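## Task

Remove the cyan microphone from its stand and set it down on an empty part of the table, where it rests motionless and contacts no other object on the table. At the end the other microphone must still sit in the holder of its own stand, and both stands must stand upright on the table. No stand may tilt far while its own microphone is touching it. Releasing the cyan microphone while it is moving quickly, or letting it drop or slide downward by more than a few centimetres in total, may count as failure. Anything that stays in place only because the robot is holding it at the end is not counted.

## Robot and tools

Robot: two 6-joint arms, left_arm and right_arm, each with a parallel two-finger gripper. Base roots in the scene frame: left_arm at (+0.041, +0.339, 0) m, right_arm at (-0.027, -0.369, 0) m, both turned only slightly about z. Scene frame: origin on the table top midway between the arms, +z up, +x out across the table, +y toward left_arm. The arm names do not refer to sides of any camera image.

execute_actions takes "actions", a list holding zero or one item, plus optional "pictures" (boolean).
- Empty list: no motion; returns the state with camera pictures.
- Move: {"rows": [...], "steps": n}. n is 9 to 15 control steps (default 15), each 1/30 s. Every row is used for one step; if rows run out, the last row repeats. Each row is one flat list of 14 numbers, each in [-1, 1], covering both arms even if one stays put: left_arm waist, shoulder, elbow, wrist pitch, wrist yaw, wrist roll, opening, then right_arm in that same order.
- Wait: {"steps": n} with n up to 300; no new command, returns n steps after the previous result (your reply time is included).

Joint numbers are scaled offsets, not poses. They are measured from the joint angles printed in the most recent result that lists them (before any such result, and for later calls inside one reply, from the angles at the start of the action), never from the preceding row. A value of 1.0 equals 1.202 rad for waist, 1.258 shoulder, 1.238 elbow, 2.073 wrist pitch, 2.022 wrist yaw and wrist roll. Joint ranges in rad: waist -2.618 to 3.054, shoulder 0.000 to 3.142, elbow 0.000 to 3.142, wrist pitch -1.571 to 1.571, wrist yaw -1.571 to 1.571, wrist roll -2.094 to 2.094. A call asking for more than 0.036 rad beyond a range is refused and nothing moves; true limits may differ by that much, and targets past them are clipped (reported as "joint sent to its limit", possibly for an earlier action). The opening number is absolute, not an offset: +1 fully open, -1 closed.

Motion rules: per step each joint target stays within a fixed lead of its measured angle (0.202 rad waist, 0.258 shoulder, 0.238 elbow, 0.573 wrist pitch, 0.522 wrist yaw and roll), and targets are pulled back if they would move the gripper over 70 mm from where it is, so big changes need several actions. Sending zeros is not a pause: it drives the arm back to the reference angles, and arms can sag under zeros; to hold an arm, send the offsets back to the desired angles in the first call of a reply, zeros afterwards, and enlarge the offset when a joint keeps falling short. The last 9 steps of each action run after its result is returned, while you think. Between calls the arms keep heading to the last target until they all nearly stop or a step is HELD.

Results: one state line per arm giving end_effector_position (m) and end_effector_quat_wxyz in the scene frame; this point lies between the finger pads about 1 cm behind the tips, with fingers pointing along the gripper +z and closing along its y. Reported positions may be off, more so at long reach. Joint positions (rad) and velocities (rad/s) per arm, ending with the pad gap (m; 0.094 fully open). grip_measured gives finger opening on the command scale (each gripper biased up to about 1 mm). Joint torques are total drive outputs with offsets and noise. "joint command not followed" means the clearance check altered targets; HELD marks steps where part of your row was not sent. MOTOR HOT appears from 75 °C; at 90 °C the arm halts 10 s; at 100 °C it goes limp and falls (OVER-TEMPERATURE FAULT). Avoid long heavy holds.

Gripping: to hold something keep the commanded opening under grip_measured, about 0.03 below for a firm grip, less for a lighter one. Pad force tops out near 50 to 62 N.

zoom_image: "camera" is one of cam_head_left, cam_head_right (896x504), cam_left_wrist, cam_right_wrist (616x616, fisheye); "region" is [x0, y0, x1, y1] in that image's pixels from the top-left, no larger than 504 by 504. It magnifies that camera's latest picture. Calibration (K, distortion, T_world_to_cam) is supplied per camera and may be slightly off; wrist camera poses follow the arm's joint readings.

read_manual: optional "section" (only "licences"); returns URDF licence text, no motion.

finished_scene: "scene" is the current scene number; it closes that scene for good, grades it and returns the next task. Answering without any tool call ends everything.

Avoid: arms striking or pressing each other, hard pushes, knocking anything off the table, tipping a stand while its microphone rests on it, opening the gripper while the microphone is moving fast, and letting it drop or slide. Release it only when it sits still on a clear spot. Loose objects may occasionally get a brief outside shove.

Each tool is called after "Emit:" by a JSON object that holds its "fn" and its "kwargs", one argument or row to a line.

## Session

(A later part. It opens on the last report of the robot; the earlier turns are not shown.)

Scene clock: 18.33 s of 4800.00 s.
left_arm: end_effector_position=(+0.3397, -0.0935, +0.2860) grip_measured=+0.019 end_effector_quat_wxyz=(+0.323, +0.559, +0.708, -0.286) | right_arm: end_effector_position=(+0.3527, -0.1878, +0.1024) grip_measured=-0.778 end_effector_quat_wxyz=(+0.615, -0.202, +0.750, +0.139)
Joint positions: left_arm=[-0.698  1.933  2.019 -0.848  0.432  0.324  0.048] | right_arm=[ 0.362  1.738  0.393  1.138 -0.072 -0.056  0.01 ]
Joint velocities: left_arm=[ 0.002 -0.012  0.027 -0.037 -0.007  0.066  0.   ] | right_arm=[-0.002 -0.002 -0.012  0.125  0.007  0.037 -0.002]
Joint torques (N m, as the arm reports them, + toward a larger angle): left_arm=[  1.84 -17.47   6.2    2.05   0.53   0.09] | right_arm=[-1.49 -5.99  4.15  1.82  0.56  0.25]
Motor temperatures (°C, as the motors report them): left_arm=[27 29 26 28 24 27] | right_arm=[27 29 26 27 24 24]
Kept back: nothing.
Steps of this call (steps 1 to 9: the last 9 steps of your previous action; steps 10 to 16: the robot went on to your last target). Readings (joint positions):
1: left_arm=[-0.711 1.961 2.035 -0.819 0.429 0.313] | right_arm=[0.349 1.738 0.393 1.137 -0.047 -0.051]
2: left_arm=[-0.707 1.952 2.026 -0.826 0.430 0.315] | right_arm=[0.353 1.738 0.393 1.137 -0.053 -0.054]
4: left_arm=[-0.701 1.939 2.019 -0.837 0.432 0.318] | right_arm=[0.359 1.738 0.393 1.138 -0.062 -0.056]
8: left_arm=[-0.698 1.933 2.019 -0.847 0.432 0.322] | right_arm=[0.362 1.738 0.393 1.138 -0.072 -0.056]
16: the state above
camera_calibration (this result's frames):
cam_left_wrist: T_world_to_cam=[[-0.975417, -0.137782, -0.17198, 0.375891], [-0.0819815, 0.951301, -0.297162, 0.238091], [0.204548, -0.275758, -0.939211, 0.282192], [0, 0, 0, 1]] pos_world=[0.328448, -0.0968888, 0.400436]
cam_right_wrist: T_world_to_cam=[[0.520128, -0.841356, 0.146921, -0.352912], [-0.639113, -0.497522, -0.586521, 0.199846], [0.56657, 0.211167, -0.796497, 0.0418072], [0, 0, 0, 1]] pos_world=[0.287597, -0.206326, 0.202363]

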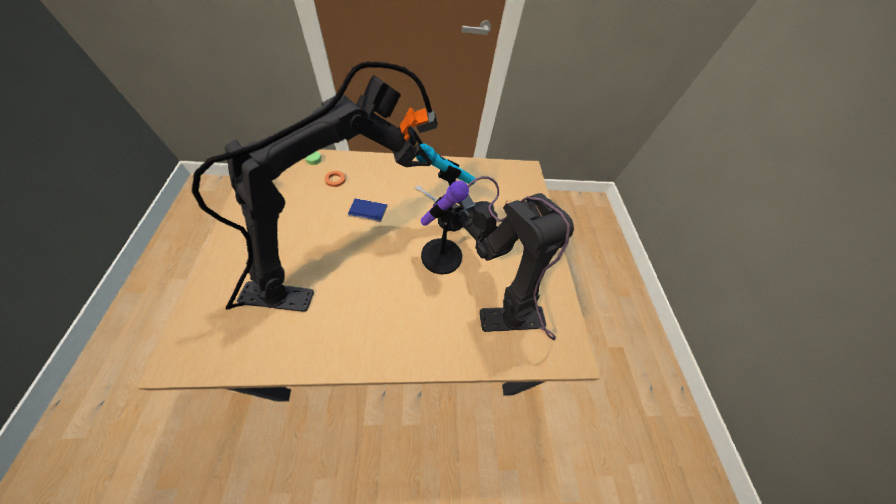

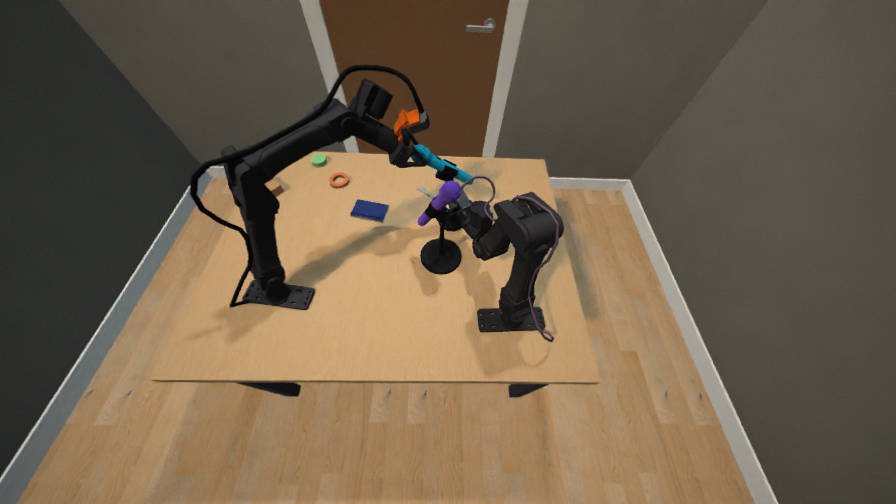

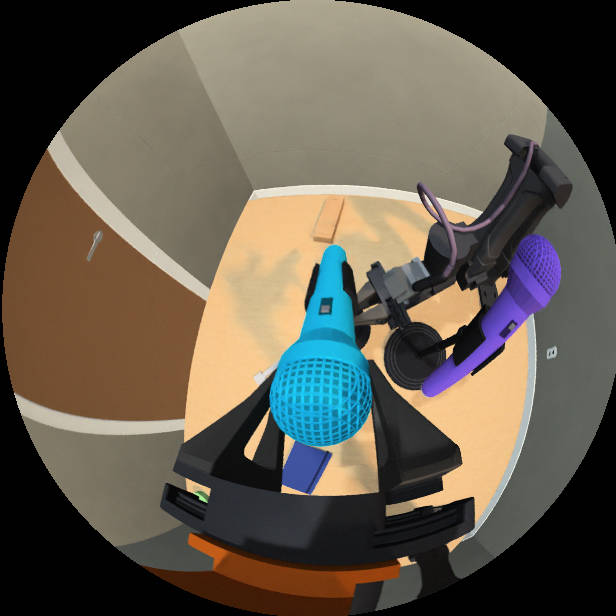

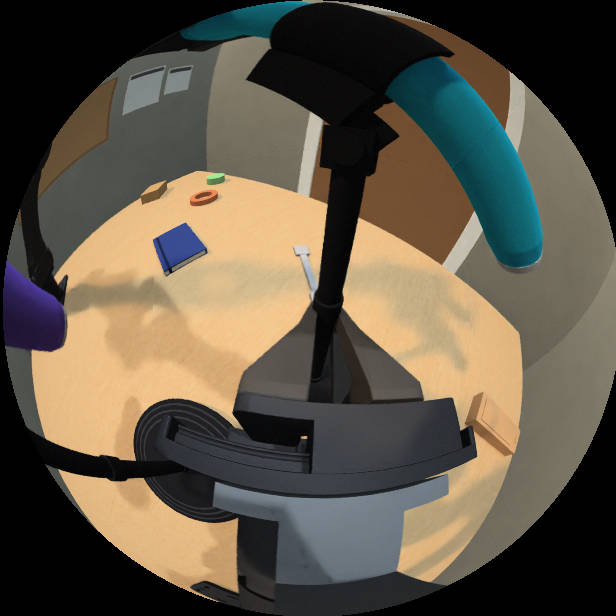

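Emit:
{"fn": "execute_actions", "kwargs": {
  "actions": [
    {"rows":[[0.025,-0.07,0.01,0.005,0.022,0.003,-0.1,-0.02,0,0,-0.005,0.035,0.03,-0.85],[0.03,-0.08,0.01,0.005,0.022,0.003,-0.1,-0.025,0,0,-0.01,0.045,0.045,-0.85],[0.035,-0.09,0.01,0.005,0.022,0.003,-0.1,-0.03,0,0,-0.015,0.055,0.055,-0.85],[0.04,-0.1,0.01,0.005,0.022,0.006,-0.1,-0.035,0,0,-0.02,0.07,0.065,-0.85],[0.05,-0.115,0.01,0.005,0.022,0.01,-0.1,-0.04,0.005,-0.005,-0.025,0.08,0.075,-0.85]]}
  ]
}}

Emit:
{"fn": "execute_actions", "kwargs": {
  "actions": [
    {"steps":18}
  ],
  "pictures": true
}}

Scene clock: 20.33 s of 4800.00 s.
left_arm: end_effector_position=(+0.3416, -0.0851, +0.3006) grip_measured=+0.019 end_effector_quat_wxyz=(+0.337, +0.555, +0.704, -0.287) | right_arm: end_effector_position=(+0.3549, -0.1929, +0.1011) grip_measured=-0.778 end_effector_quat_wxyz=(+0.611, -0.172, +0.759, +0.145)
Joint positions: left_arm=[-0.683  1.903  2.019 -0.851  0.438  0.329  0.048] | right_arm=[ 0.361  1.738  0.393  1.132 -0.042 -0.     0.01 ]
Joint velocities: left_arm=[ 0.188 -0.354 -0.012 -0.154  0.198  0.168 -0.001] | right_arm=[-0.061 -0.002 -0.002  0.007  0.212  0.271  0.001]
Joint torques (N m, as the arm reports them, + toward a larger angle): left_arm=[  2.44 -18.53   6.23   2.38   0.3    0.05] | right_arm=[-4.04 -5.49  3.64  1.48  1.23  0.45]
Motor temperatures (°C, as the motors report them): left_arm=[27 30 26 28 24 27] | right_arm=[27 29 26 27 24 24]
Steps of this call (steps 1 to 15: the robot went on to your last target; steps 16 to 54: nothing new was sent; steps 55 to 60: the first 6 steps of this action). Readings (joint positions):
55: left_arm=[-0.698 1.933 2.019 -0.848 0.432 0.324] | right_arm=[0.362 1.738 0.393 1.138 -0.072 -0.052]
56: left_arm=[-0.697 1.931 2.019 -0.848 0.432 0.324] | right_arm=[0.362 1.738 0.393 1.137 -0.071 -0.046]
58: left_arm=[-0.693 1.923 2.019 -0.848 0.433 0.325] | right_arm=[0.362 1.738 0.393 1.134 -0.059 -0.025]
60: the state above

Scene clock: 20.93 s of 4800.00 s.
left_arm: end_effector_position=(+0.3379, -0.0679, +0.3227) grip_measured=+0.019 end_effector_quat_wxyz=(+0.350, +0.552, +0.699, -0.289) | right_arm: end_effector_position=(+0.3583, -0.2009, +0.1000) grip_measured=-0.778 end_effector_quat_wxyz=(+0.610, -0.147, +0.765, +0.141)
Joint positions: left_arm=[-0.659  1.847  2.019 -0.884  0.453  0.34   0.048] | right_arm=[ 0.353  1.738  0.393  1.128 -0.014  0.035  0.01 ]
Joint velocities: left_arm=[ 0.002 -0.002  0.022 -0.022  0.037 -0.051  0.001] | right_arm=[-0.007 -0.007 -0.002 -0.007 -0.007 -0.066 -0.   ]
Joint torques (N m, as the arm reports them, + toward a larger angle): left_arm=[  1.56 -14.88   6.15   2.63   0.33   0.08] | right_arm=[-3.41 -5.57  3.65  1.46  1.35  0.59]
Motor temperatures (°C, as the motors report them): left_arm=[27 30 26 28 24 27] | right_arm=[27 29 26 27 24 24]
Kept back: nothing.
Steps of this call (steps 1 to 9: the last 9 steps of your previous action; steps 10 to 18: the robot went on to your last target). Readings (joint positions):
1: left_arm=[-0.676 1.891 2.019 -0.856 0.442 0.332] | right_arm=[0.360 1.738 0.393 1.131 -0.036 0.010]
2: left_arm=[-0.671 1.878 2.019 -0.863 0.445 0.334] | right_arm=[0.359 1.738 0.393 1.130 -0.032 0.018]
4: left_arm=[-0.662 1.858 2.019 -0.875 0.451 0.336] | right_arm=[0.355 1.738 0.393 1.130 -0.023 0.027]
8: left_arm=[-0.659 1.847 2.019 -0.884 0.453 0.339] | right_arm=[0.353 1.738 0.393 1.128 -0.015 0.033]
18: the state above
camera_calibration (this result's frames):
cam_left_wrist: T_world_to_cam=[[-0.966636, -0.158816, -0.20098, 0.388894], [-0.0829469, 0.936395, -0.341004, 0.238009], [0.242354, -0.312956, -0.918326, 0.302111], [0, 0, 0, 1]] pos_world=[0.322444, -0.0665604, 0.436759]
cam_right_wrist: T_world_to_cam=[[0.45099, -0.889718, 0.0707797, -0.343819], [-0.702337, -0.402704, -0.586985, 0.237303], [0.550755, 0.215013, -0.806498, 0.0468752], [0, 0, 0, 1]] pos_world=[0.295909, -0.220418, 0.201434]

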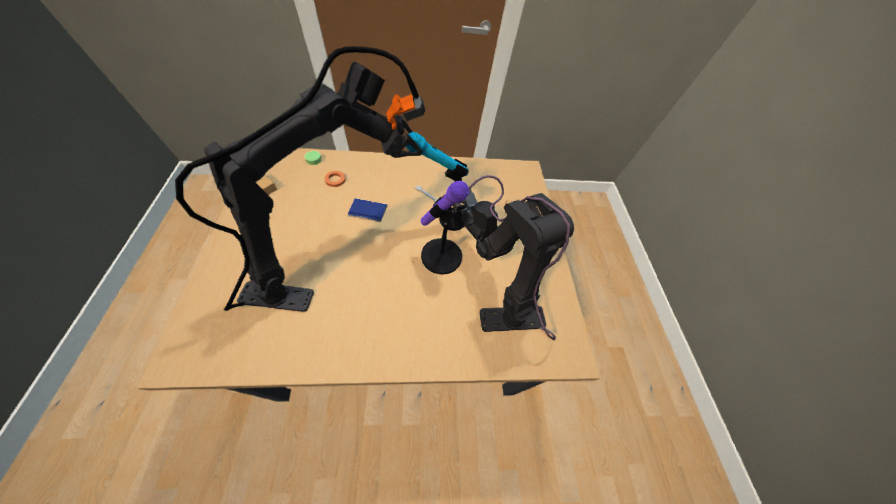

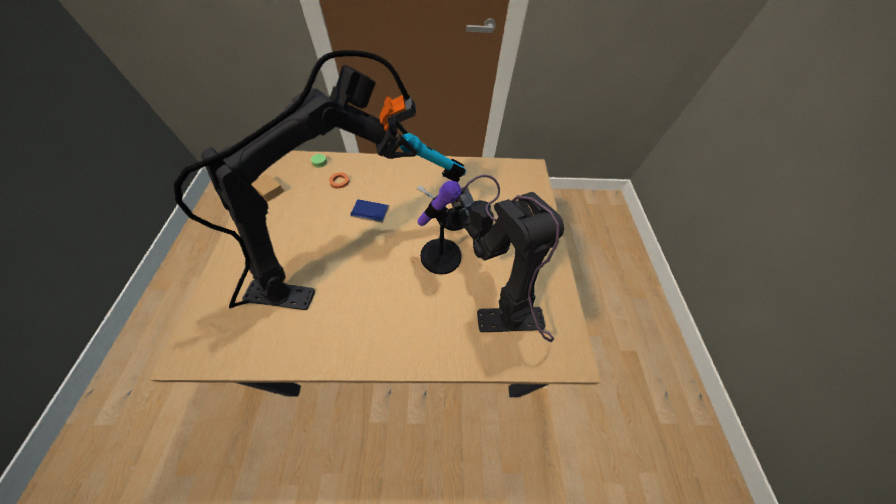

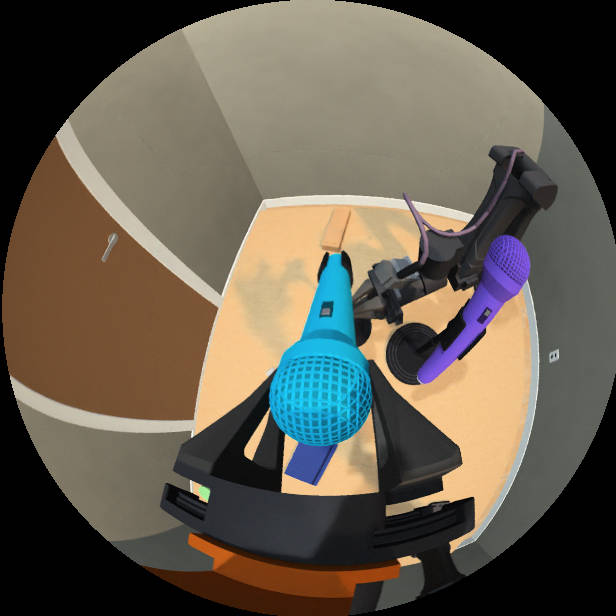

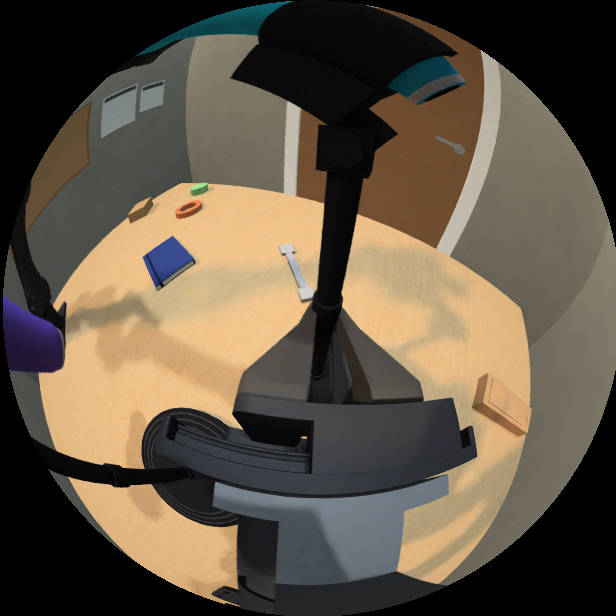

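Emit:
{"fn": "execute_actions", "kwargs": {
  "actions": [
    {"rows":[[0.03,-0.06,0,0.01,0.017,0.006,-0.1,-0.02,0,0,-0.01,0.035,0.015,-0.85],[0.045,-0.075,-0.005,0,0.024,0.012,-0.1,-0.02,0,0,-0.01,0.035,0.015,-0.85],[0.06,-0.09,-0.01,-0.01,0.031,0.018,-0.1,-0.02,0,0,-0.01,0.035,0.015,-0.85],[0.075,-0.105,-0.017,-0.02,0.038,0.024,-0.1,-0.02,0,0,-0.01,0.035,0.015,-0.85],[0.09,-0.12,-0.024,-0.03,0.045,0.03,-0.1,-0.02,0,0,-0.01,0.035,0.015,-0.85],[0.105,-0.135,-0.031,-0.04,0.052,0.037,-0.1,-0.02,0,0,-0.01,0.035,0.015,-0.85],[0.12,-0.15,-0.038,-0.05,0.059,0.044,-0.1,-0.02,0,0,-0.01,0.03,0.01,-0.85],[0.13,-0.165,-0.045,-0.055,0.065,0.05,-0.1,-0.015,0,0,-0.01,0.025,0.005,-0.85]]}
  ]
}}

Emit:
{"fn": "execute_actions", "kwargs": {
  "actions": [
    {"steps":18}
  ],
  "pictures": true
}}

Scene clock: 21.67 s of 4800.00 s.
left_arm: end_effector_position=(+0.3387, -0.0429, +0.3263) grip_measured=+0.019 end_effector_quat_wxyz=(+0.343, +0.550, +0.702, -0.296) | right_arm: end_effector_position=(+0.3575, -0.1989, +0.1003) grip_measured=-0.778 end_effector_quat_wxyz=(+0.611, -0.156, +0.763, +0.142)
Joint positions: left_arm=[-0.603  1.799  1.979 -0.922  0.509  0.372  0.048] | right_arm=[ 0.353  1.738  0.393  1.129 -0.026  0.02   0.01 ]
Joint velocities: left_arm=[ 0.491 -0.51  -0.266 -0.418  0.476  0.242  0.   ] | right_arm=[-0.002 -0.022 -0.002  0.037 -0.066 -0.022  0.001]
Joint torques (N m, as the arm reports them, + toward a larger angle): left_arm=[  2.99 -17.21   6.42   2.13  -0.05   0.09] | right_arm=[-2.03 -6.05  4.18  1.65  1.12  0.5 ]
Motor temperatures (°C, as the motors report them): left_arm=[27 30 26 28 24 27] | right_arm=[27 29 26 27 24 24]
Steps of this call (steps 1 to 15: the robot went on to your last target; step 16: nothing new was sent; steps 17 to 22: the first 6 steps of this action). Readings (joint positions):
17: left_arm=[-0.658 1.847 2.019 -0.885 0.455 0.341] | right_arm=[0.353 1.738 0.393 1.128 -0.015 0.033]
18: left_arm=[-0.654 1.845 2.016 -0.888 0.459 0.344] | right_arm=[0.353 1.738 0.393 1.128 -0.016 0.030]
20: left_arm=[-0.635 1.828 1.998 -0.901 0.478 0.356] | right_arm=[0.353 1.738 0.393 1.128 -0.022 0.024]
22: the state above

Scene clock: 22.27 s of 4800.00 s.
left_arm: end_effector_position=(+0.3285, +0.0145, +0.3702) grip_measured=+0.019 end_effector_quat_wxyz=(+0.376, +0.542, +0.694, -0.288) | right_arm: end_effector_position=(+0.3595, -0.2038, +0.0998) grip_measured=-0.778 end_effector_quat_wxyz=(+0.610, -0.141, +0.767, +0.139)
Joint positions: left_arm=[-0.501  1.648  1.96  -1.02   0.559  0.437  0.048] | right_arm=[ 0.349  1.738  0.393  1.127 -0.005  0.041  0.01 ]
Joint velocities: left_arm=[-0.002 -0.002 -0.007 -0.066 -0.095  0.022  0.   ] | right_arm=[-0.002 -0.017 -0.002 -0.022  0.066 -0.11   0.   ]
Joint torques (N m, as the arm reports them, + toward a larger angle): left_arm=[-0.24 -7.8   5.07  2.38  0.37  0.04] | right_arm=[-1.27 -5.99  4.16  1.68  0.54  0.  ]
Motor temperatures (°C, as the motors report them): left_arm=[27 30 26 28 24 27] | right_arm=[27 29 26 27 24 24]
Kept back: nothing.
Steps of this call (steps 1 to 9: the last 9 steps of your previous action; steps 10 to 18: the robot went on to your last target). Readings (joint positions):
1: left_arm=[-0.584 1.779 1.972 -0.935 0.526 0.382] | right_arm=[0.353 1.738 0.393 1.130 -0.027 0.018]
2: left_arm=[-0.565 1.757 1.965 -0.949 0.541 0.392] | right_arm=[0.353 1.738 0.393 1.130 -0.028 0.014]
4: left_arm=[-0.533 1.714 1.960 -0.978 0.556 0.408] | right_arm=[0.351 1.738 0.393 1.129 -0.017 0.018]
8: left_arm=[-0.501 1.652 1.960 -0.997 0.554 0.426] | right_arm=[0.349 1.738 0.393 1.127 -0.008 0.034]
18: the state above
camera_calibration (this result's frames):
cam_left_wrist: T_world_to_cam=[[-0.954777, -0.189178, -0.229374, 0.409514], [-0.0915738, 0.921069, -0.378479, 0.19313], [0.282869, -0.340358, -0.896739, 0.352837], [0, 0, 0, 1]] pos_world=[0.308874, 0.0196756, 0.483431]
cam_right_wrist: T_world_to_cam=[[0.438791, -0.896167, 0.0659372, -0.343401], [-0.709387, -0.390509, -0.586747, 0.241872], [0.551572, 0.210685, -0.807081, 0.0455598], [0, 0, 0, 1]] pos_world=[0.297133, -0.22289, 0.201331]

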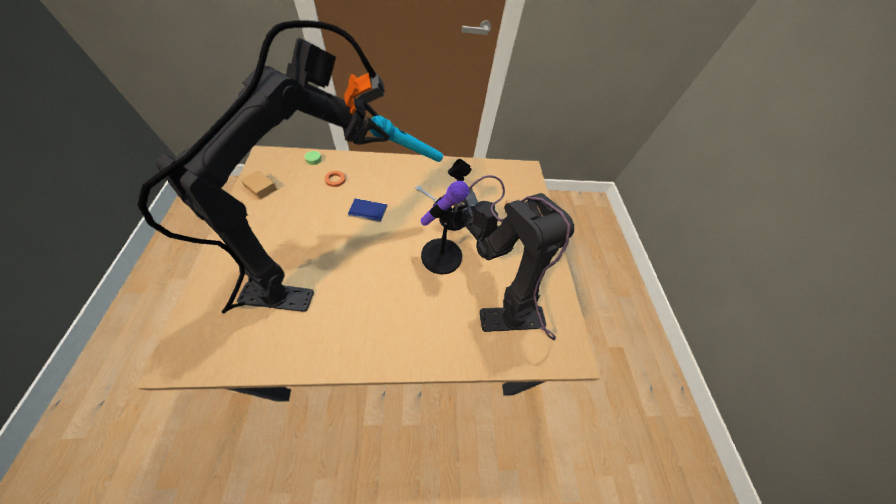

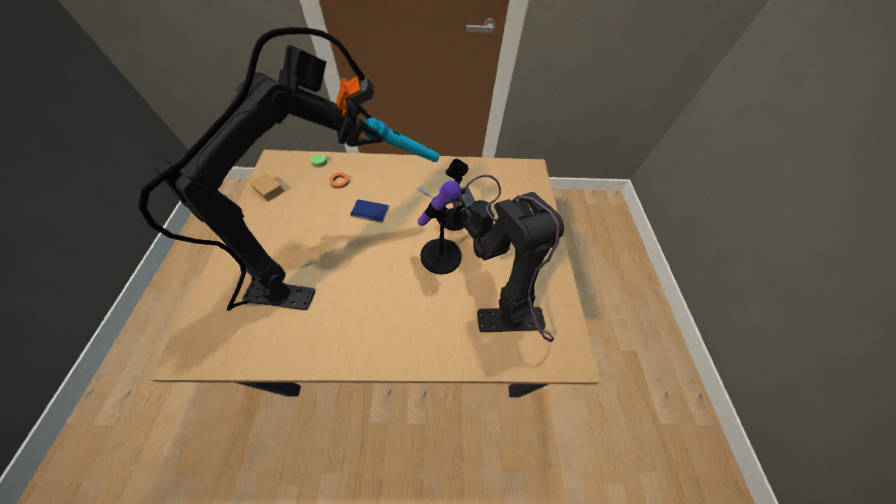

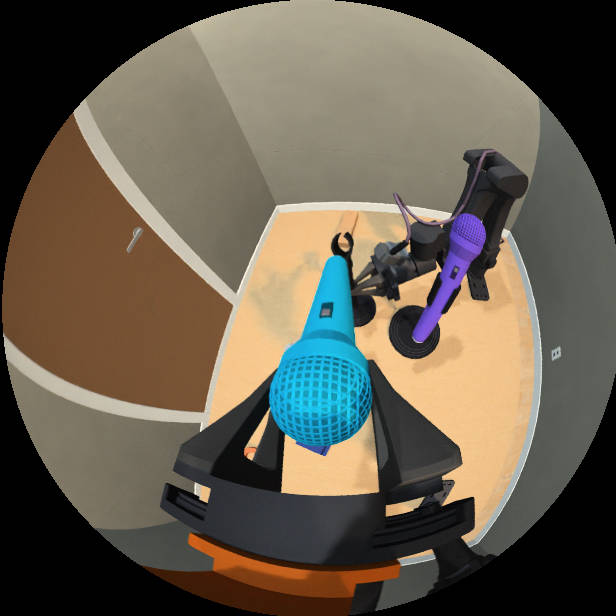

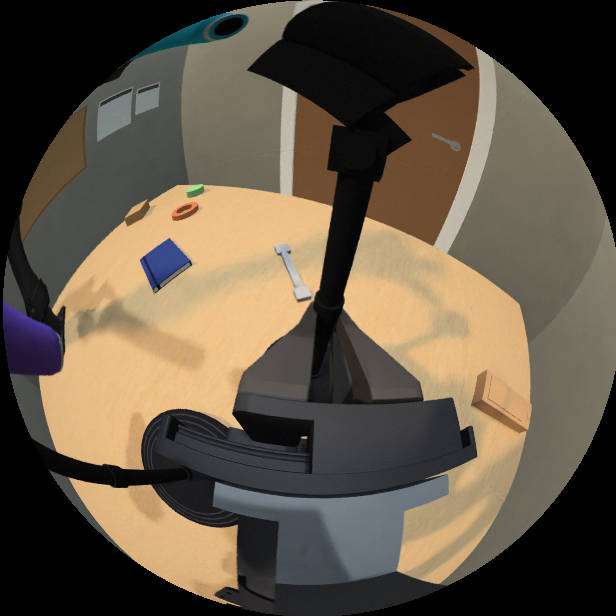

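Emit:
{"fn": "execute_actions", "kwargs": {
  "actions": [
    {"rows":[[0,-0.05,-0.05,0.01,0,0,-0.1,0,0,0,0,0,-0.02,-0.85],[0,-0.1,-0.1,0.02,0,0,-0.1,0,0,0,0,0,-0.02,-0.85],[0,-0.15,-0.16,0.03,0.02,0,-0.1,0,0,0,0,0,-0.02,-0.85],[0,-0.2,-0.22,0.05,0.04,0.01,-0.1,0,0,0,0,0,-0.02,-0.7],[0,-0.25,-0.3,0.07,0.07,0.02,-0.1,0,0,0,0,0,-0.02,-0.5],[0,-0.3,-0.38,0.1,0.1,0.03,-0.1,0,0,0,0,0,-0.02,0.3],[0,-0.35,-0.46,0.13,0.14,0.04,-0.1,0,0,0,0,0,-0.02,0.3],[0,-0.36,-0.54,0.17,0.18,0.05,-0.1,0,0,0,0,0,-0.02,0.3],[0,-0.36,-0.62,0.21,0.22,0.06,-0.1,0,0,0,0,0,-0.02,0.3],[0,-0.36,-0.7,0.26,0.26,0.06,-0.1,0,0,0,0,0,-0.02,0.3],[0,-0.36,-0.775,0.3,0.3,0.063,-0.1,0,0,0,0,0,-0.02,0.3]]}
  ]
}}

Emit:
{"fn": "execute_actions", "kwargs": {
  "actions": [
    {"steps":20}
  ]
}}

Emit:
{"fn": "execute_actions", "kwargs": {
  "actions": [
    {"rows":[[-0.05,0.02,-0.04,0.04,0,0,-0.1,0,-0.04,-0.03,0,0,0,0.3],[-0.1,0.04,-0.08,0.08,0,0,-0.1,0,-0.08,-0.07,0,0,0,0.3],[-0.15,0.07,-0.12,0.12,0,0,-0.1,0,-0.12,-0.11,0,0,0,0.3],[-0.2,0.1,-0.16,0.16,0,0,-0.1,0,-0.16,-0.15,0,0,0,0.3],[-0.25,0.14,-0.2,0.21,0,0,-0.1,0,-0.2,-0.19,0,0,0,0.3],[-0.3,0.18,-0.25,0.26,0,0,-0.1,0,-0.24,-0.23,0,0,0,0.3],[-0.31,0.22,-0.3,0.32,0,0,-0.1,0,-0.28,-0.27,0,0,0,0.3],[-0.31,0.27,-0.34,0.38,0,0,-0.1,0,-0.28,-0.27,0,0,0,0.3],[-0.31,0.32,-0.36,0.42,0,0,-0.1,0,-0.28,-0.27,0,0,0,0.3],[-0.31,0.37,-0.36,0.46,0,0,-0.1,0,-0.28,-0.27,0,0,0,0.3],[-0.31,0.42,-0.36,0.49,0,0,-0.1,0,-0.28,-0.27,0,0,0,0.3],[-0.31,0.47,-0.36,0.52,0,0,-0.1,0,-0.28,-0.27,0,0,0,0.3],[-0.31,0.51,-0.36,0.54,0,0,-0.1,0,-0.28,-0.27,0,0,0,0.3]]}
  ]
}}

Emit:
{"fn": "execute_actions", "kwargs": {
  "actions": [
    {"steps":30}
  ],
  "pictures": true
}}

Scene clock: 24.13 s of 4800.00 s.
left_arm: end_effector_position=(+0.2848, +0.0402, +0.3404) grip_measured=+0.019 end_effector_quat_wxyz=(+0.360, +0.551, +0.690, -0.299) | right_arm: end_effector_position=(+0.3591, -0.2027, +0.0998) grip_measured=-0.361 end_effector_quat_wxyz=(+0.612, -0.152, +0.765, +0.134)
Joint positions: left_arm=[-0.501  1.434  1.635 -0.943  0.592  0.454  0.048] | right_arm=[ 0.349  1.738  0.393  1.127 -0.012  0.018  0.03 ]
Joint velocities: left_arm=[ 0.007 -1.878 -2.586  0.667  0.74   0.271 -0.001] | right_arm=[-0.002 -0.012 -0.002 -0.022 -0.11  -0.066  0.422]
Joint torques (N m, as the arm reports them, + toward a larger angle): left_arm=[-0.02 -9.49  6.07  2.3   0.68  0.03] | right_arm=[ 0.1  -5.95  4.21  1.88  0.09 -0.05]
Motor temperatures (°C, as the motors report them): left_arm=[27 30 26 28 24 27] | right_arm=[27 29 26 27 24 24]
Steps of this call (steps 1 to 15: the robot went on to your last target; steps 16 to 50: nothing new was sent; steps 51 to 56: the first 6 steps of this action). Readings (joint positions):
51: left_arm=[-0.501 1.643 1.950 -1.017 0.558 0.438] | right_arm=[0.349 1.738 0.393 1.127 -0.007 0.038]
52: left_arm=[-0.501 1.625 1.918 -1.004 0.555 0.438] | right_arm=[0.349 1.738 0.393 1.127 -0.009 0.032]
54: left_arm=[-0.501 1.550 1.800 -0.979 0.556 0.440] | right_arm=[0.349 1.738 0.393 1.127 -0.012 0.024]
56: the state above

Scene clock: 24.80 s of 4800.00 s.
left_arm: end_effector_position=(+0.1894, +0.0361, +0.2724) grip_measured=+0.018 end_effector_quat_wxyz=(+0.349, +0.616, +0.512, -0.486) | right_arm: end_effector_position=(+0.3591, -0.2027, +0.0998) grip_measured=+0.297 end_effector_quat_wxyz=(+0.612, -0.156, +0.764, +0.131)
Joint positions: left_arm=[-0.499  1.219  0.983 -0.448  1.105  0.559  0.048] | right_arm=[ 0.349  1.738  0.393  1.127 -0.012  0.007  0.061]
Joint velocities: left_arm=[-0.022 -0.002  0.002  0.066 -0.007  0.007 -0.   ] | right_arm=[-0.002 -0.022  0.007  0.037 -0.022  0.066 -0.   ]
Joint torques (N m, as the arm reports them, + toward a larger angle): left_arm=[-0.14 -5.65  6.95  2.21  0.69  0.09] | right_arm=[ 0.04 -5.98  4.17  1.87  0.07 -0.09]
Motor temperatures (°C, as the motors report them): left_arm=[27 30 26 29 25 27] | right_arm=[27 29 26 27 24 24]
Kept back: nothing.
Steps of this call (steps 1 to 9: the last 9 steps of your previous action; steps 10 to 20: the robot went on to your last target). Readings (joint positions):
1: left_arm=[-0.501 1.366 1.544 -0.917 0.626 0.464] | right_arm=[0.349 1.738 0.393 1.127 -0.012 0.015]
2: left_arm=[-0.501 1.300 1.456 -0.885 0.671 0.478] | right_arm=[0.349 1.738 0.393 1.127 -0.012 0.014]
4: left_arm=[-0.501 1.202 1.293 -0.789 0.796 0.506] | right_arm=[0.349 1.738 0.393 1.127 -0.012 0.011]
8: left_arm=[-0.499 1.180 1.049 -0.572 0.997 0.540] | right_arm=[0.349 1.738 0.393 1.127 -0.012 0.008]
20: the state above

Scene clock: 25.00 s of 4800.00 s.
left_arm: end_effector_position=(+0.1335, -0.0011, +0.2122) grip_measured=+0.018 end_effector_quat_wxyz=(+0.292, +0.668, +0.452, -0.514) | right_arm: end_effector_position=(+0.3160, -0.2209, +0.1119) grip_measured=+0.297 end_effector_quat_wxyz=(+0.622, -0.154, +0.756, +0.133)
Joint positions: left_arm=[-0.717  1.318  0.824 -0.205  1.084  0.559  0.048] | right_arm=[ 0.349  1.537  0.214  1.129 -0.012  0.007  0.061]
Joint velocities: left_arm=[-1.487  1.16  -1.199  1.575 -0.066  0.051 -0.   ] | right_arm=[ 0.012 -1.604 -1.448  0.095  0.007 -0.022  0.   ]
Joint torques (N m, as the arm reports them, + toward a larger angle): left_arm=[-0.18 -3.01  3.7   1.51  0.51  0.02] | right_arm=[ 0.05 -4.54  2.85  1.76  0.   -0.01]
Motor temperatures (°C, as the motors report them): left_arm=[27 30 26 29 25 27] | right_arm=[27 29 26 28 24 24]
Steps of this call (steps 1 to 6: the first 6 steps of this action). Readings (joint positions):
1: left_arm=[-0.505 1.220 0.977 -0.436 1.102 0.559] | right_arm=[0.349 1.735 0.391 1.127 -0.012 0.007]
2: left_arm=[-0.525 1.222 0.962 -0.404 1.094 0.559] | right_arm=[0.349 1.720 0.378 1.127 -0.012 0.007]
4: left_arm=[-0.610 1.251 0.902 -0.308 1.086 0.559] | right_arm=[0.349 1.644 0.311 1.127 -0.012 0.007]
6: the state above

Scene clock: 26.00 s of 4800.00 s.
left_arm: end_effector_position=(+0.0873, -0.0222, +0.0401) grip_measured=+0.018 end_effector_quat_wxyz=(+0.243, +0.701, +0.410, -0.531) | right_arm: end_effector_position=(+0.2808, -0.2358, +0.1061) grip_measured=+0.297 end_effector_quat_wxyz=(+0.620, -0.155, +0.758, +0.132)
Joint positions: left_arm=[-0.875  1.884  0.529  0.632  1.07   0.559  0.048] | right_arm=[ 0.349  1.398  0.068  1.133 -0.012  0.007  0.061]
Joint velocities: left_arm=[ 0.017 -0.002  0.007  0.066 -0.066 -0.007  0.   ] | right_arm=[ 0.002 -0.027 -0.007 -0.051  0.037  0.022 -0.001]
Joint torques (N m, as the arm reports them, + toward a larger angle): left_arm=[ 0.27 -9.39  3.7   2.24  0.56  0.  ] | right_arm=[ 0.   -3.87  3.53  1.81 -0.01 -0.01]
Motor temperatures (°C, as the motors report them): left_arm=[27 30 26 29 25 27] | right_arm=[27 29 26 28 24 24]
Kept back: nothing.
Steps of this call (steps 1 to 9: the last 9 steps of your previous action; steps 10 to 30: the robot went on to your last target). Readings (joint positions):
1: left_arm=[-0.766 1.361 0.777 -0.142 1.084 0.559] | right_arm=[0.349 1.482 0.163 1.132 -0.012 0.007]
2: left_arm=[-0.807 1.413 0.723 -0.064 1.084 0.559] | right_arm=[0.349 1.436 0.119 1.134 -0.012 0.007]
4: left_arm=[-0.860 1.552 0.615 0.116 1.084 0.559] | right_arm=[0.349 1.399 0.074 1.135 -0.012 0.007]
8: left_arm=[-0.875 1.843 0.532 0.371 1.078 0.559] | right_arm=[0.349 1.398 0.068 1.133 -0.012 0.007]
30: the state above
camera_calibration (this result's frames):
cam_left_wrist: T_world_to_cam=[[-0.832343, 0.538009, -0.133231, 0.0981608], [0.496217, 0.616241, -0.611568, 0.0312105], [-0.246927, -0.575146, -0.779894, 0.148911], [0, 0, 0, 1]] pos_world=[0.102986, 0.013601, 0.1483]
cam_right_wrist: T_world_to_cam=[[0.448259, -0.888335, 0.0996256, -0.342337], [-0.685426, -0.413115, -0.599606, 0.166471], [0.573808, 0.200493, -0.79407, 0.0908033], [0, 0, 0, 1]] pos_world=[0.215455, -0.253544, 0.206027]

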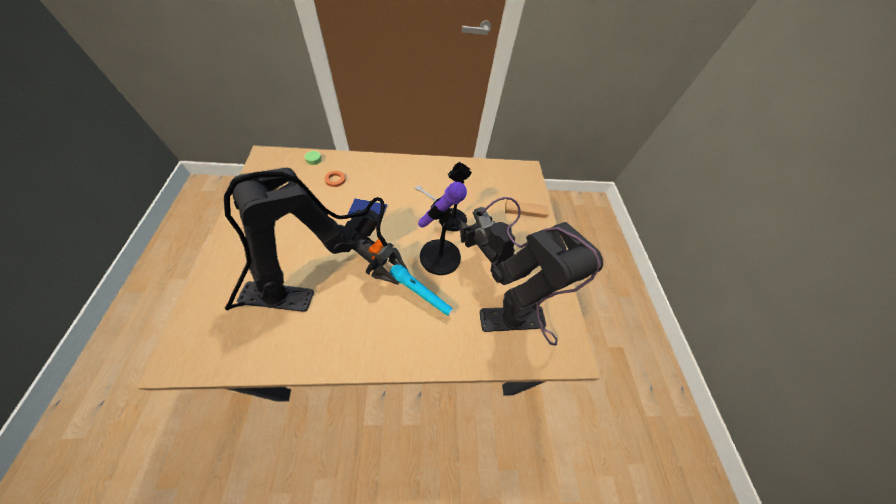

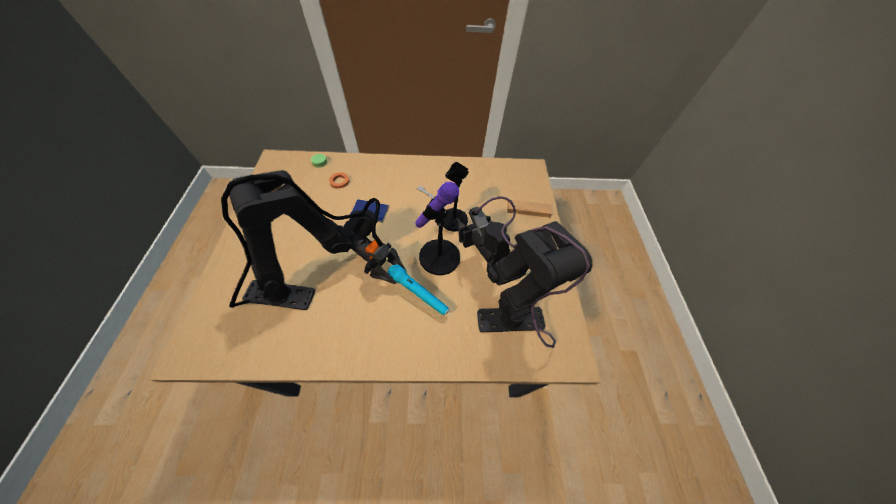

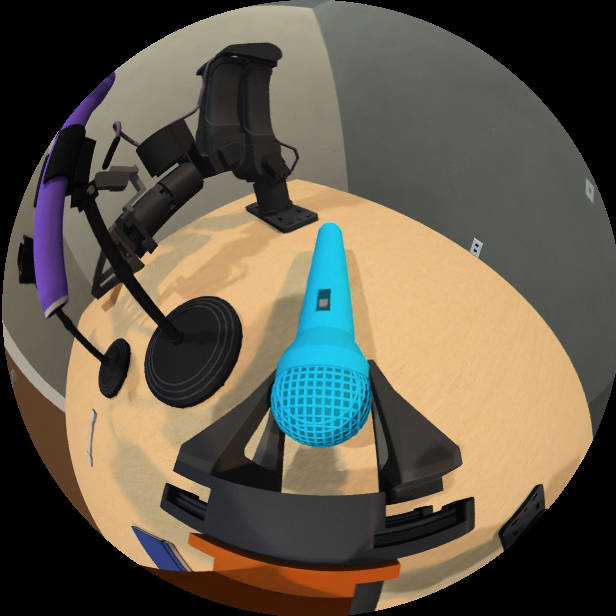

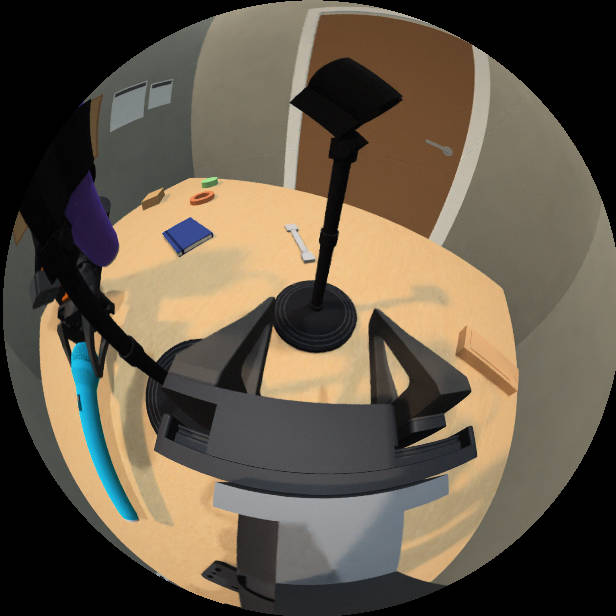

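Emit:
{"fn": "execute_actions", "kwargs": {
  "actions": [
    {"rows":[[0,0.01,0,0.018,0.017,0.02,-0.1,0,0,0,0,0,0,0.3],[0,0.02,0,0.018,0.017,0.03,-0.1,0,0,0,0,0,0,0.3],[0,0.03,0,0.018,0.017,0.04,-0.1,0,0,0,0,0,0,0.3],[0,0.04,0,0.018,0.017,0.05,-0.1,0,0,0,0,0,0,0.3],[0,0.052,0,0.018,0.017,0.05,-0.1,0,0,0,0,0,0,0.3]]}
  ]
}}

Emit:
{"fn": "execute_actions", "kwargs": {
  "actions": [
    {"steps":15}
  ]
}}

Scene clock: 26.87 s of 4800.00 s.
left_arm: end_effector_position=(+0.0860, -0.0202, +0.0284) grip_measured=+0.018 end_effector_quat_wxyz=(+0.246, +0.712, +0.397, -0.524) | right_arm: end_effector_position=(+0.2808, -0.2358, +0.1061) grip_measured=+0.297 end_effector_quat_wxyz=(+0.620, -0.155, +0.758, +0.132)
Joint positions: left_arm=[-0.875  1.926  0.529  0.642  1.07   0.62   0.048] | right_arm=[ 0.349  1.398  0.068  1.133 -0.012  0.007  0.061]
Joint velocities: left_arm=[-0.007  0.364 -0.022  0.037 -0.037  0.227 -0.   ] | right_arm=[ 0.007 -0.012 -0.007 -0.037 -0.066 -0.007  0.   ]
Joint torques (N m, as the arm reports them, + toward a larger angle): left_arm=[-0.04 -7.28  2.94  2.08  0.58  0.05] | right_arm=[ 0.   -3.01  4.27  1.88 -0.01 -0.01]
Motor temperatures (°C, as the motors report them): left_arm=[27 30 26 29 25 27] | right_arm=[27 29 26 28 24 24]
Steps of this call (steps 1 to 15: the robot went on to your last target; steps 16 to 20: nothing new was sent; steps 21 to 26: the first 6 steps of this action). Readings (joint positions):
21: left_arm=[-0.875 1.884 0.529 0.634 1.070 0.564] | right_arm=[0.349 1.398 0.068 1.133 -0.012 0.007]
22: left_arm=[-0.875 1.887 0.529 0.635 1.070 0.574] | right_arm=[0.349 1.398 0.068 1.133 -0.012 0.007]
24: left_arm=[-0.875 1.901 0.529 0.641 1.070 0.599] | right_arm=[0.349 1.398 0.068 1.133 -0.012 0.007]
26: the state above

Scene clock: 27.37 s of 4800.00 s.
left_arm: end_effector_position=(+0.0852, -0.0185, +0.0210) grip_measured=+0.018 end_effector_quat_wxyz=(+0.246, +0.718, +0.392, -0.520) | right_arm: end_effector_position=(+0.2808, -0.2358, +0.1061) grip_measured=+0.297 end_effector_quat_wxyz=(+0.620, -0.155, +0.758, +0.132)
Joint positions: left_arm=[-0.875  1.95   0.529  0.643  1.068  0.655  0.048] | right_arm=[ 0.349  1.398  0.068  1.133 -0.012  0.007  0.061]
Joint velocities: left_arm=[-0.012 -0.022 -0.007 -0.007 -0.007  0.007 -0.   ] | right_arm=[ 0.012 -0.007 -0.012 -0.007  0.037  0.007  0.001]
Joint torques (N m, as the arm reports them, + toward a larger angle): left_arm=[-0.05 -7.38  2.81  2.07  0.62  0.06] | right_arm=[-0.04 -3.02  4.21  1.86  0.   -0.03]
Motor temperatures (°C, as the motors report them): left_arm=[27 30 26 29 25 27] | right_arm=[27 29 26 28 24 24]
Kept back: nothing.
Steps of this call (steps 1 to 9: the last 9 steps of your previous action; steps 10 to 15: the robot went on to your last target). Readings (joint positions):
1: left_arm=[-0.875 1.937 0.529 0.642 1.070 0.627] | right_arm=[0.349 1.398 0.068 1.133 -0.012 0.007]
2: left_arm=[-0.875 1.945 0.529 0.642 1.068 0.633] | right_arm=[0.349 1.398 0.068 1.133 -0.012 0.007]
4: left_arm=[-0.875 1.950 0.529 0.642 1.068 0.641] | right_arm=[0.349 1.398 0.068 1.133 -0.012 0.007]
8: left_arm=[-0.875 1.950 0.529 0.643 1.068 0.650] | right_arm=[0.349 1.398 0.068 1.133 -0.012 0.007]
15: the state above

Emit:
{"fn": "execute_actions", "kwargs": {
  "actions": [
    {"rows":[[0,0.025,0,0.012,0.017,0,-0.1,0,0,0,0,0,0,0.3]]}
  ]
}}

Emit:
{"fn": "execute_actions", "kwargs": {
  "actions": [
    {"rows":[[0,0,0,0.005,0.01,0,0.03,0,0,0,0,0,0,0.3],[0,0,0,0.005,0.01,0,0.06,0,0,0,0,0,0,0.3],[0,0,0,0.005,0.01,0,0.1,0,0,0,0,0,0,0.3],[0,0,0,0.005,0.01,0,0.2,0,0,0,0,0,0,0.3],[0,0,0,0.005,0.01,0,0.45,0,0,0,0,0,0,0.3]]}
  ]
}}

Emit:
{"fn": "execute_actions", "kwargs": {
  "actions": [
    {"rows":[[0,-0.05,0,0,0,0,0.45,0,0,0,0,0,0,0.3],[0,-0.1,0,0,0,0,0.45,0,0,0,0,0,0,0.3],[0,-0.15,0,0,0,0,0.45,0,0,0,0,0,0,0.3],[0,-0.22,0,0,0,0,0.45,0,0,0,0,0,0,0.3]]}
  ]
}}

Emit:
{"fn": "execute_actions", "kwargs": {
  "actions": [
    {"steps":25}
  ],
  "pictures": true
}}

Scene clock: 28.33 s of 4800.00 s.
left_arm: end_effector_position=(+0.0843, -0.0172, +0.0153) grip_measured=+0.018 end_effector_quat_wxyz=(+0.241, +0.718, +0.396, -0.520) | right_arm: end_effector_position=(+0.2808, -0.2358, +0.1061) grip_measured=+0.297 end_effector_quat_wxyz=(+0.620, -0.155, +0.758, +0.132)
Joint positions: left_arm=[-0.875  1.971  0.529  0.649  1.068  0.656  0.048] | right_arm=[ 0.349  1.398  0.068  1.133 -0.012  0.007  0.061]
Joint velocities: left_arm=[ 0.002  0.002 -0.007 -0.007  0.022  0.037 -0.   ] | right_arm=[-0.002  0.007 -0.002  0.007 -0.081  0.007  0.   ]
Joint torques (N m, as the arm reports them, + toward a larger angle): left_arm=[-0.01 -6.69  2.74  1.89  0.57  0.02] | right_arm=[ 0.   -3.06  4.2   1.88 -0.01 -0.02]
Motor temperatures (°C, as the motors report them): left_arm=[27 29 26 29 25 27] | right_arm=[27 29 26 28 24 24]
Steps of this call (steps 1 to 15: the robot went on to your last target; steps 16 to 23: nothing new was sent; steps 24 to 29: the first 6 steps of this action). Readings (joint positions):
24: left_arm=[-0.875 1.952 0.529 0.645 1.068 0.656] | right_arm=[0.349 1.398 0.068 1.133 -0.012 0.007]
25: left_arm=[-0.875 1.957 0.529 0.647 1.068 0.656] | right_arm=[0.349 1.398 0.068 1.133 -0.012 0.007]
27: left_arm=[-0.875 1.967 0.529 0.648 1.068 0.656] | right_arm=[0.349 1.398 0.068 1.133 -0.012 0.007]
29: the state above

Scene clock: 28.83 s of 4800.00 s.
left_arm: end_effector_position=(+0.0844, -0.0177, +0.0162) grip_measured=+0.419 end_effector_quat_wxyz=(+0.243, +0.718, +0.393, -0.521) | right_arm: end_effector_position=(+0.2808, -0.2358, +0.1061) grip_measured=+0.297 end_effector_quat_wxyz=(+0.620, -0.155, +0.758, +0.132)
Joint positions: left_arm=[-0.875  1.971  0.529  0.655  1.07   0.656  0.067] | right_arm=[ 0.349  1.398  0.068  1.133 -0.012  0.007  0.061]
Joint velocities: left_arm=[-0.012 -0.017 -0.017  0.022  0.051 -0.139  0.059] | right_arm=[ 0.022 -0.017 -0.002  0.022 -0.007 -0.022 -0.   ]
Joint torques (N m, as the arm reports them, + toward a larger angle): left_arm=[ 0.01 -7.5   2.83  1.82  0.48  0.03] | right_arm=[-0.04 -3.01  4.23  1.87  0.   -0.01]
Motor temperatures (°C, as the motors report them): left_arm=[27 29 26 29 25 27] | right_arm=[27 29 26 28 24 24]
Steps of this call (steps 1 to 9: the last 9 steps of your previous action; steps 10 to 15: the first 6 steps of this action, its rows measured from where the robot was after step 9). Readings (joint positions):
9: left_arm=[-0.875 1.971 0.529 0.654 1.070 0.656] | right_arm=[0.349 1.398 0.068 1.133 -0.012 0.007]
10: left_arm=[-0.875 1.971 0.529 0.654 1.070 0.656] | right_arm=[0.349 1.398 0.068 1.133 -0.012 0.007]
11: left_arm=[-0.875 1.971 0.529 0.654 1.070 0.656] | right_arm=[0.349 1.398 0.068 1.133 -0.012 0.007]
13: left_arm=[-0.875 1.971 0.529 0.655 1.070 0.656] | right_arm=[0.349 1.398 0.068 1.133 -0.012 0.007]
15: the state above

Scene clock: 29.33 s of 4800.00 s.
left_arm: end_effector_position=(+0.0940, -0.0305, +0.0810) grip_measured=+0.447 end_effector_quat_wxyz=(+0.328, +0.722, +0.337, -0.507) | right_arm: end_effector_position=(+0.2808, -0.2358, +0.1061) grip_measured=+0.297 end_effector_quat_wxyz=(+0.620, -0.155, +0.758, +0.132)
Joint positions: left_arm=[-0.875  1.756  0.529  0.646  1.056  0.656  0.068] | right_arm=[ 0.349  1.398  0.068  1.133 -0.012  0.007  0.061]
Joint velocities: left_arm=[ 0.012 -1.414 -0.002  0.447  0.066 -0.007  0.001] | right_arm=[-0.017  0.012 -0.002  0.022  0.022 -0.095 -0.002]
Joint torques (N m, as the arm reports them, + toward a larger angle): left_arm=[-0.13 -4.47  3.75  1.2   0.31  0.03] | right_arm=[ 0.01 -3.02  4.24  1.86 -0.01 -0.02]
Motor temperatures (°C, as the motors report them): left_arm=[27 29 26 29 25 27] | right_arm=[27 29 26 28 24 24]
Steps of this call (steps 1 to 9: the last 9 steps of your previous action; steps 10 to 15: the first 6 steps of this action, its rows measured from where the robot was after step 9). Readings (joint positions):
9: left_arm=[-0.875 1.971 0.529 0.656 1.070 0.656] | right_arm=[0.349 1.398 0.068 1.133 -0.012 0.007]
10: left_arm=[-0.875 1.966 0.529 0.655 1.068 0.656] | right_arm=[0.349 1.398 0.068 1.133 -0.012 0.007]
11: left_arm=[-0.875 1.951 0.529 0.648 1.065 0.656] | right_arm=[0.349 1.398 0.068 1.133 -0.012 0.007]
13: left_arm=[-0.875 1.867 0.529 0.633 1.057 0.656] | right_arm=[0.349 1.398 0.068 1.133 -0.012 0.007]
15: the state above

Scene clock: 30.17 s of 4800.00 s.
left_arm: end_effector_position=(+0.0954, -0.0334, +0.1070) grip_measured=+0.447 end_effector_quat_wxyz=(+0.364, +0.721, +0.306, -0.504) | right_arm: end_effector_position=(+0.2808, -0.2358, +0.1061) grip_measured=+0.297 end_effector_quat_wxyz=(+0.620, -0.155, +0.758, +0.132)
Joint positions: left_arm=[-0.875  1.688  0.529  0.674  1.061  0.656  0.068] | right_arm=[ 0.349  1.398  0.068  1.133 -0.012  0.007  0.061]
Joint velocities: left_arm=[-0.007 -0.002 -0.007 -0.051 -0.051  0.022 -0.   ] | right_arm=[-0.007  0.022 -0.002 -0.037  0.081  0.051  0.   ]
Joint torques (N m, as the arm reports them, + toward a larger angle): left_arm=[-0.02 -5.81  4.05  1.73  0.26  0.03] | right_arm=[ 0.03 -3.01  4.26  1.85 -0.01 -0.01]
Motor temperatures (°C, as the motors report them): left_arm=[27 29 26 29 25 27] | right_arm=[27 29 26 28 24 24]
Kept back: nothing.
Steps of this call (steps 1 to 9: the last 9 steps of your previous action; steps 10 to 25: the robot went on to your last target). Readings (joint positions):
1: left_arm=[-0.875 1.717 0.529 0.660 1.058 0.656] | right_arm=[0.349 1.398 0.068 1.133 -0.012 0.007]
2: left_arm=[-0.875 1.695 0.529 0.672 1.060 0.656] | right_arm=[0.349 1.398 0.068 1.133 -0.012 0.007]
4: left_arm=[-0.875 1.688 0.529 0.679 1.061 0.656] | right_arm=[0.349 1.398 0.068 1.133 -0.012 0.007]
8: left_arm=[-0.875 1.688 0.529 0.674 1.061 0.656] | right_arm=[0.349 1.398 0.068 1.133 -0.012 0.007]
25: the state above
camera_calibration (this result's frames):
cam_left_wrist: T_world_to_cam=[[-0.762283, 0.482772, -0.431109, 0.143202], [0.638283, 0.450261, -0.624387, 0.0573064], [-0.107325, -0.75113, -0.651372, 0.163717], [0, 0, 0, 1]] pos_world=[0.0901538, 0.0280358, 0.204158]
cam_right_wrist: T_world_to_cam=[[0.448259, -0.888335, 0.0996256, -0.342337], [-0.685426, -0.413115, -0.599606, 0.166471], [0.573808, 0.200493, -0.79407, 0.0908033], [0, 0, 0, 1]] pos_world=[0.215455, -0.253544, 0.206027]

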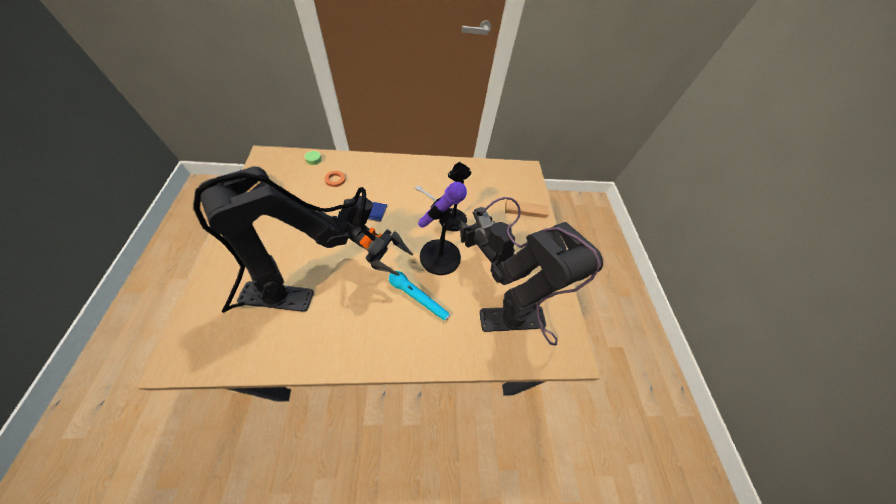

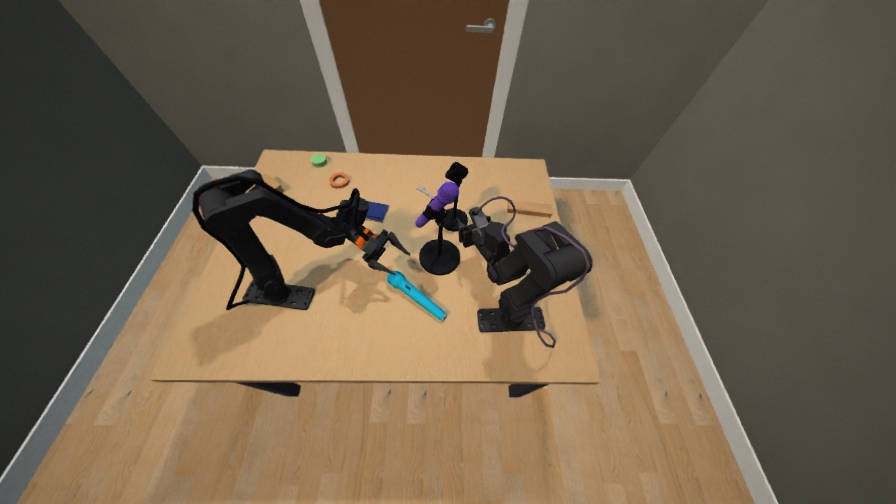

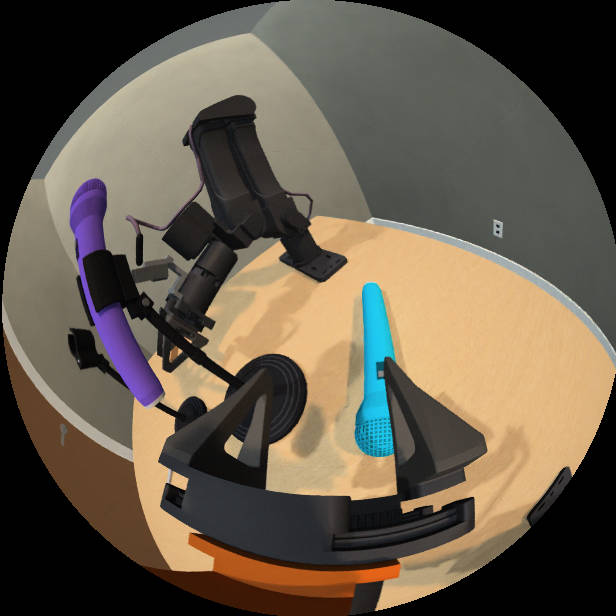

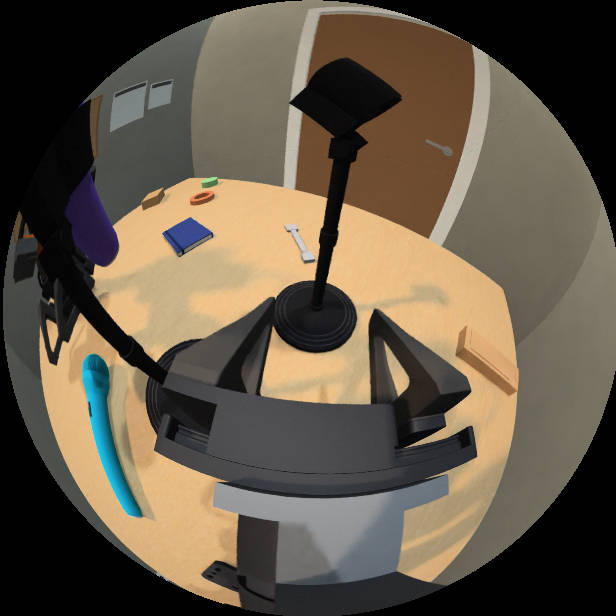

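Emit:
{"fn": "finished_scene", "kwargs": {
  "scene": 1
}}

The scene is finished: the task was done.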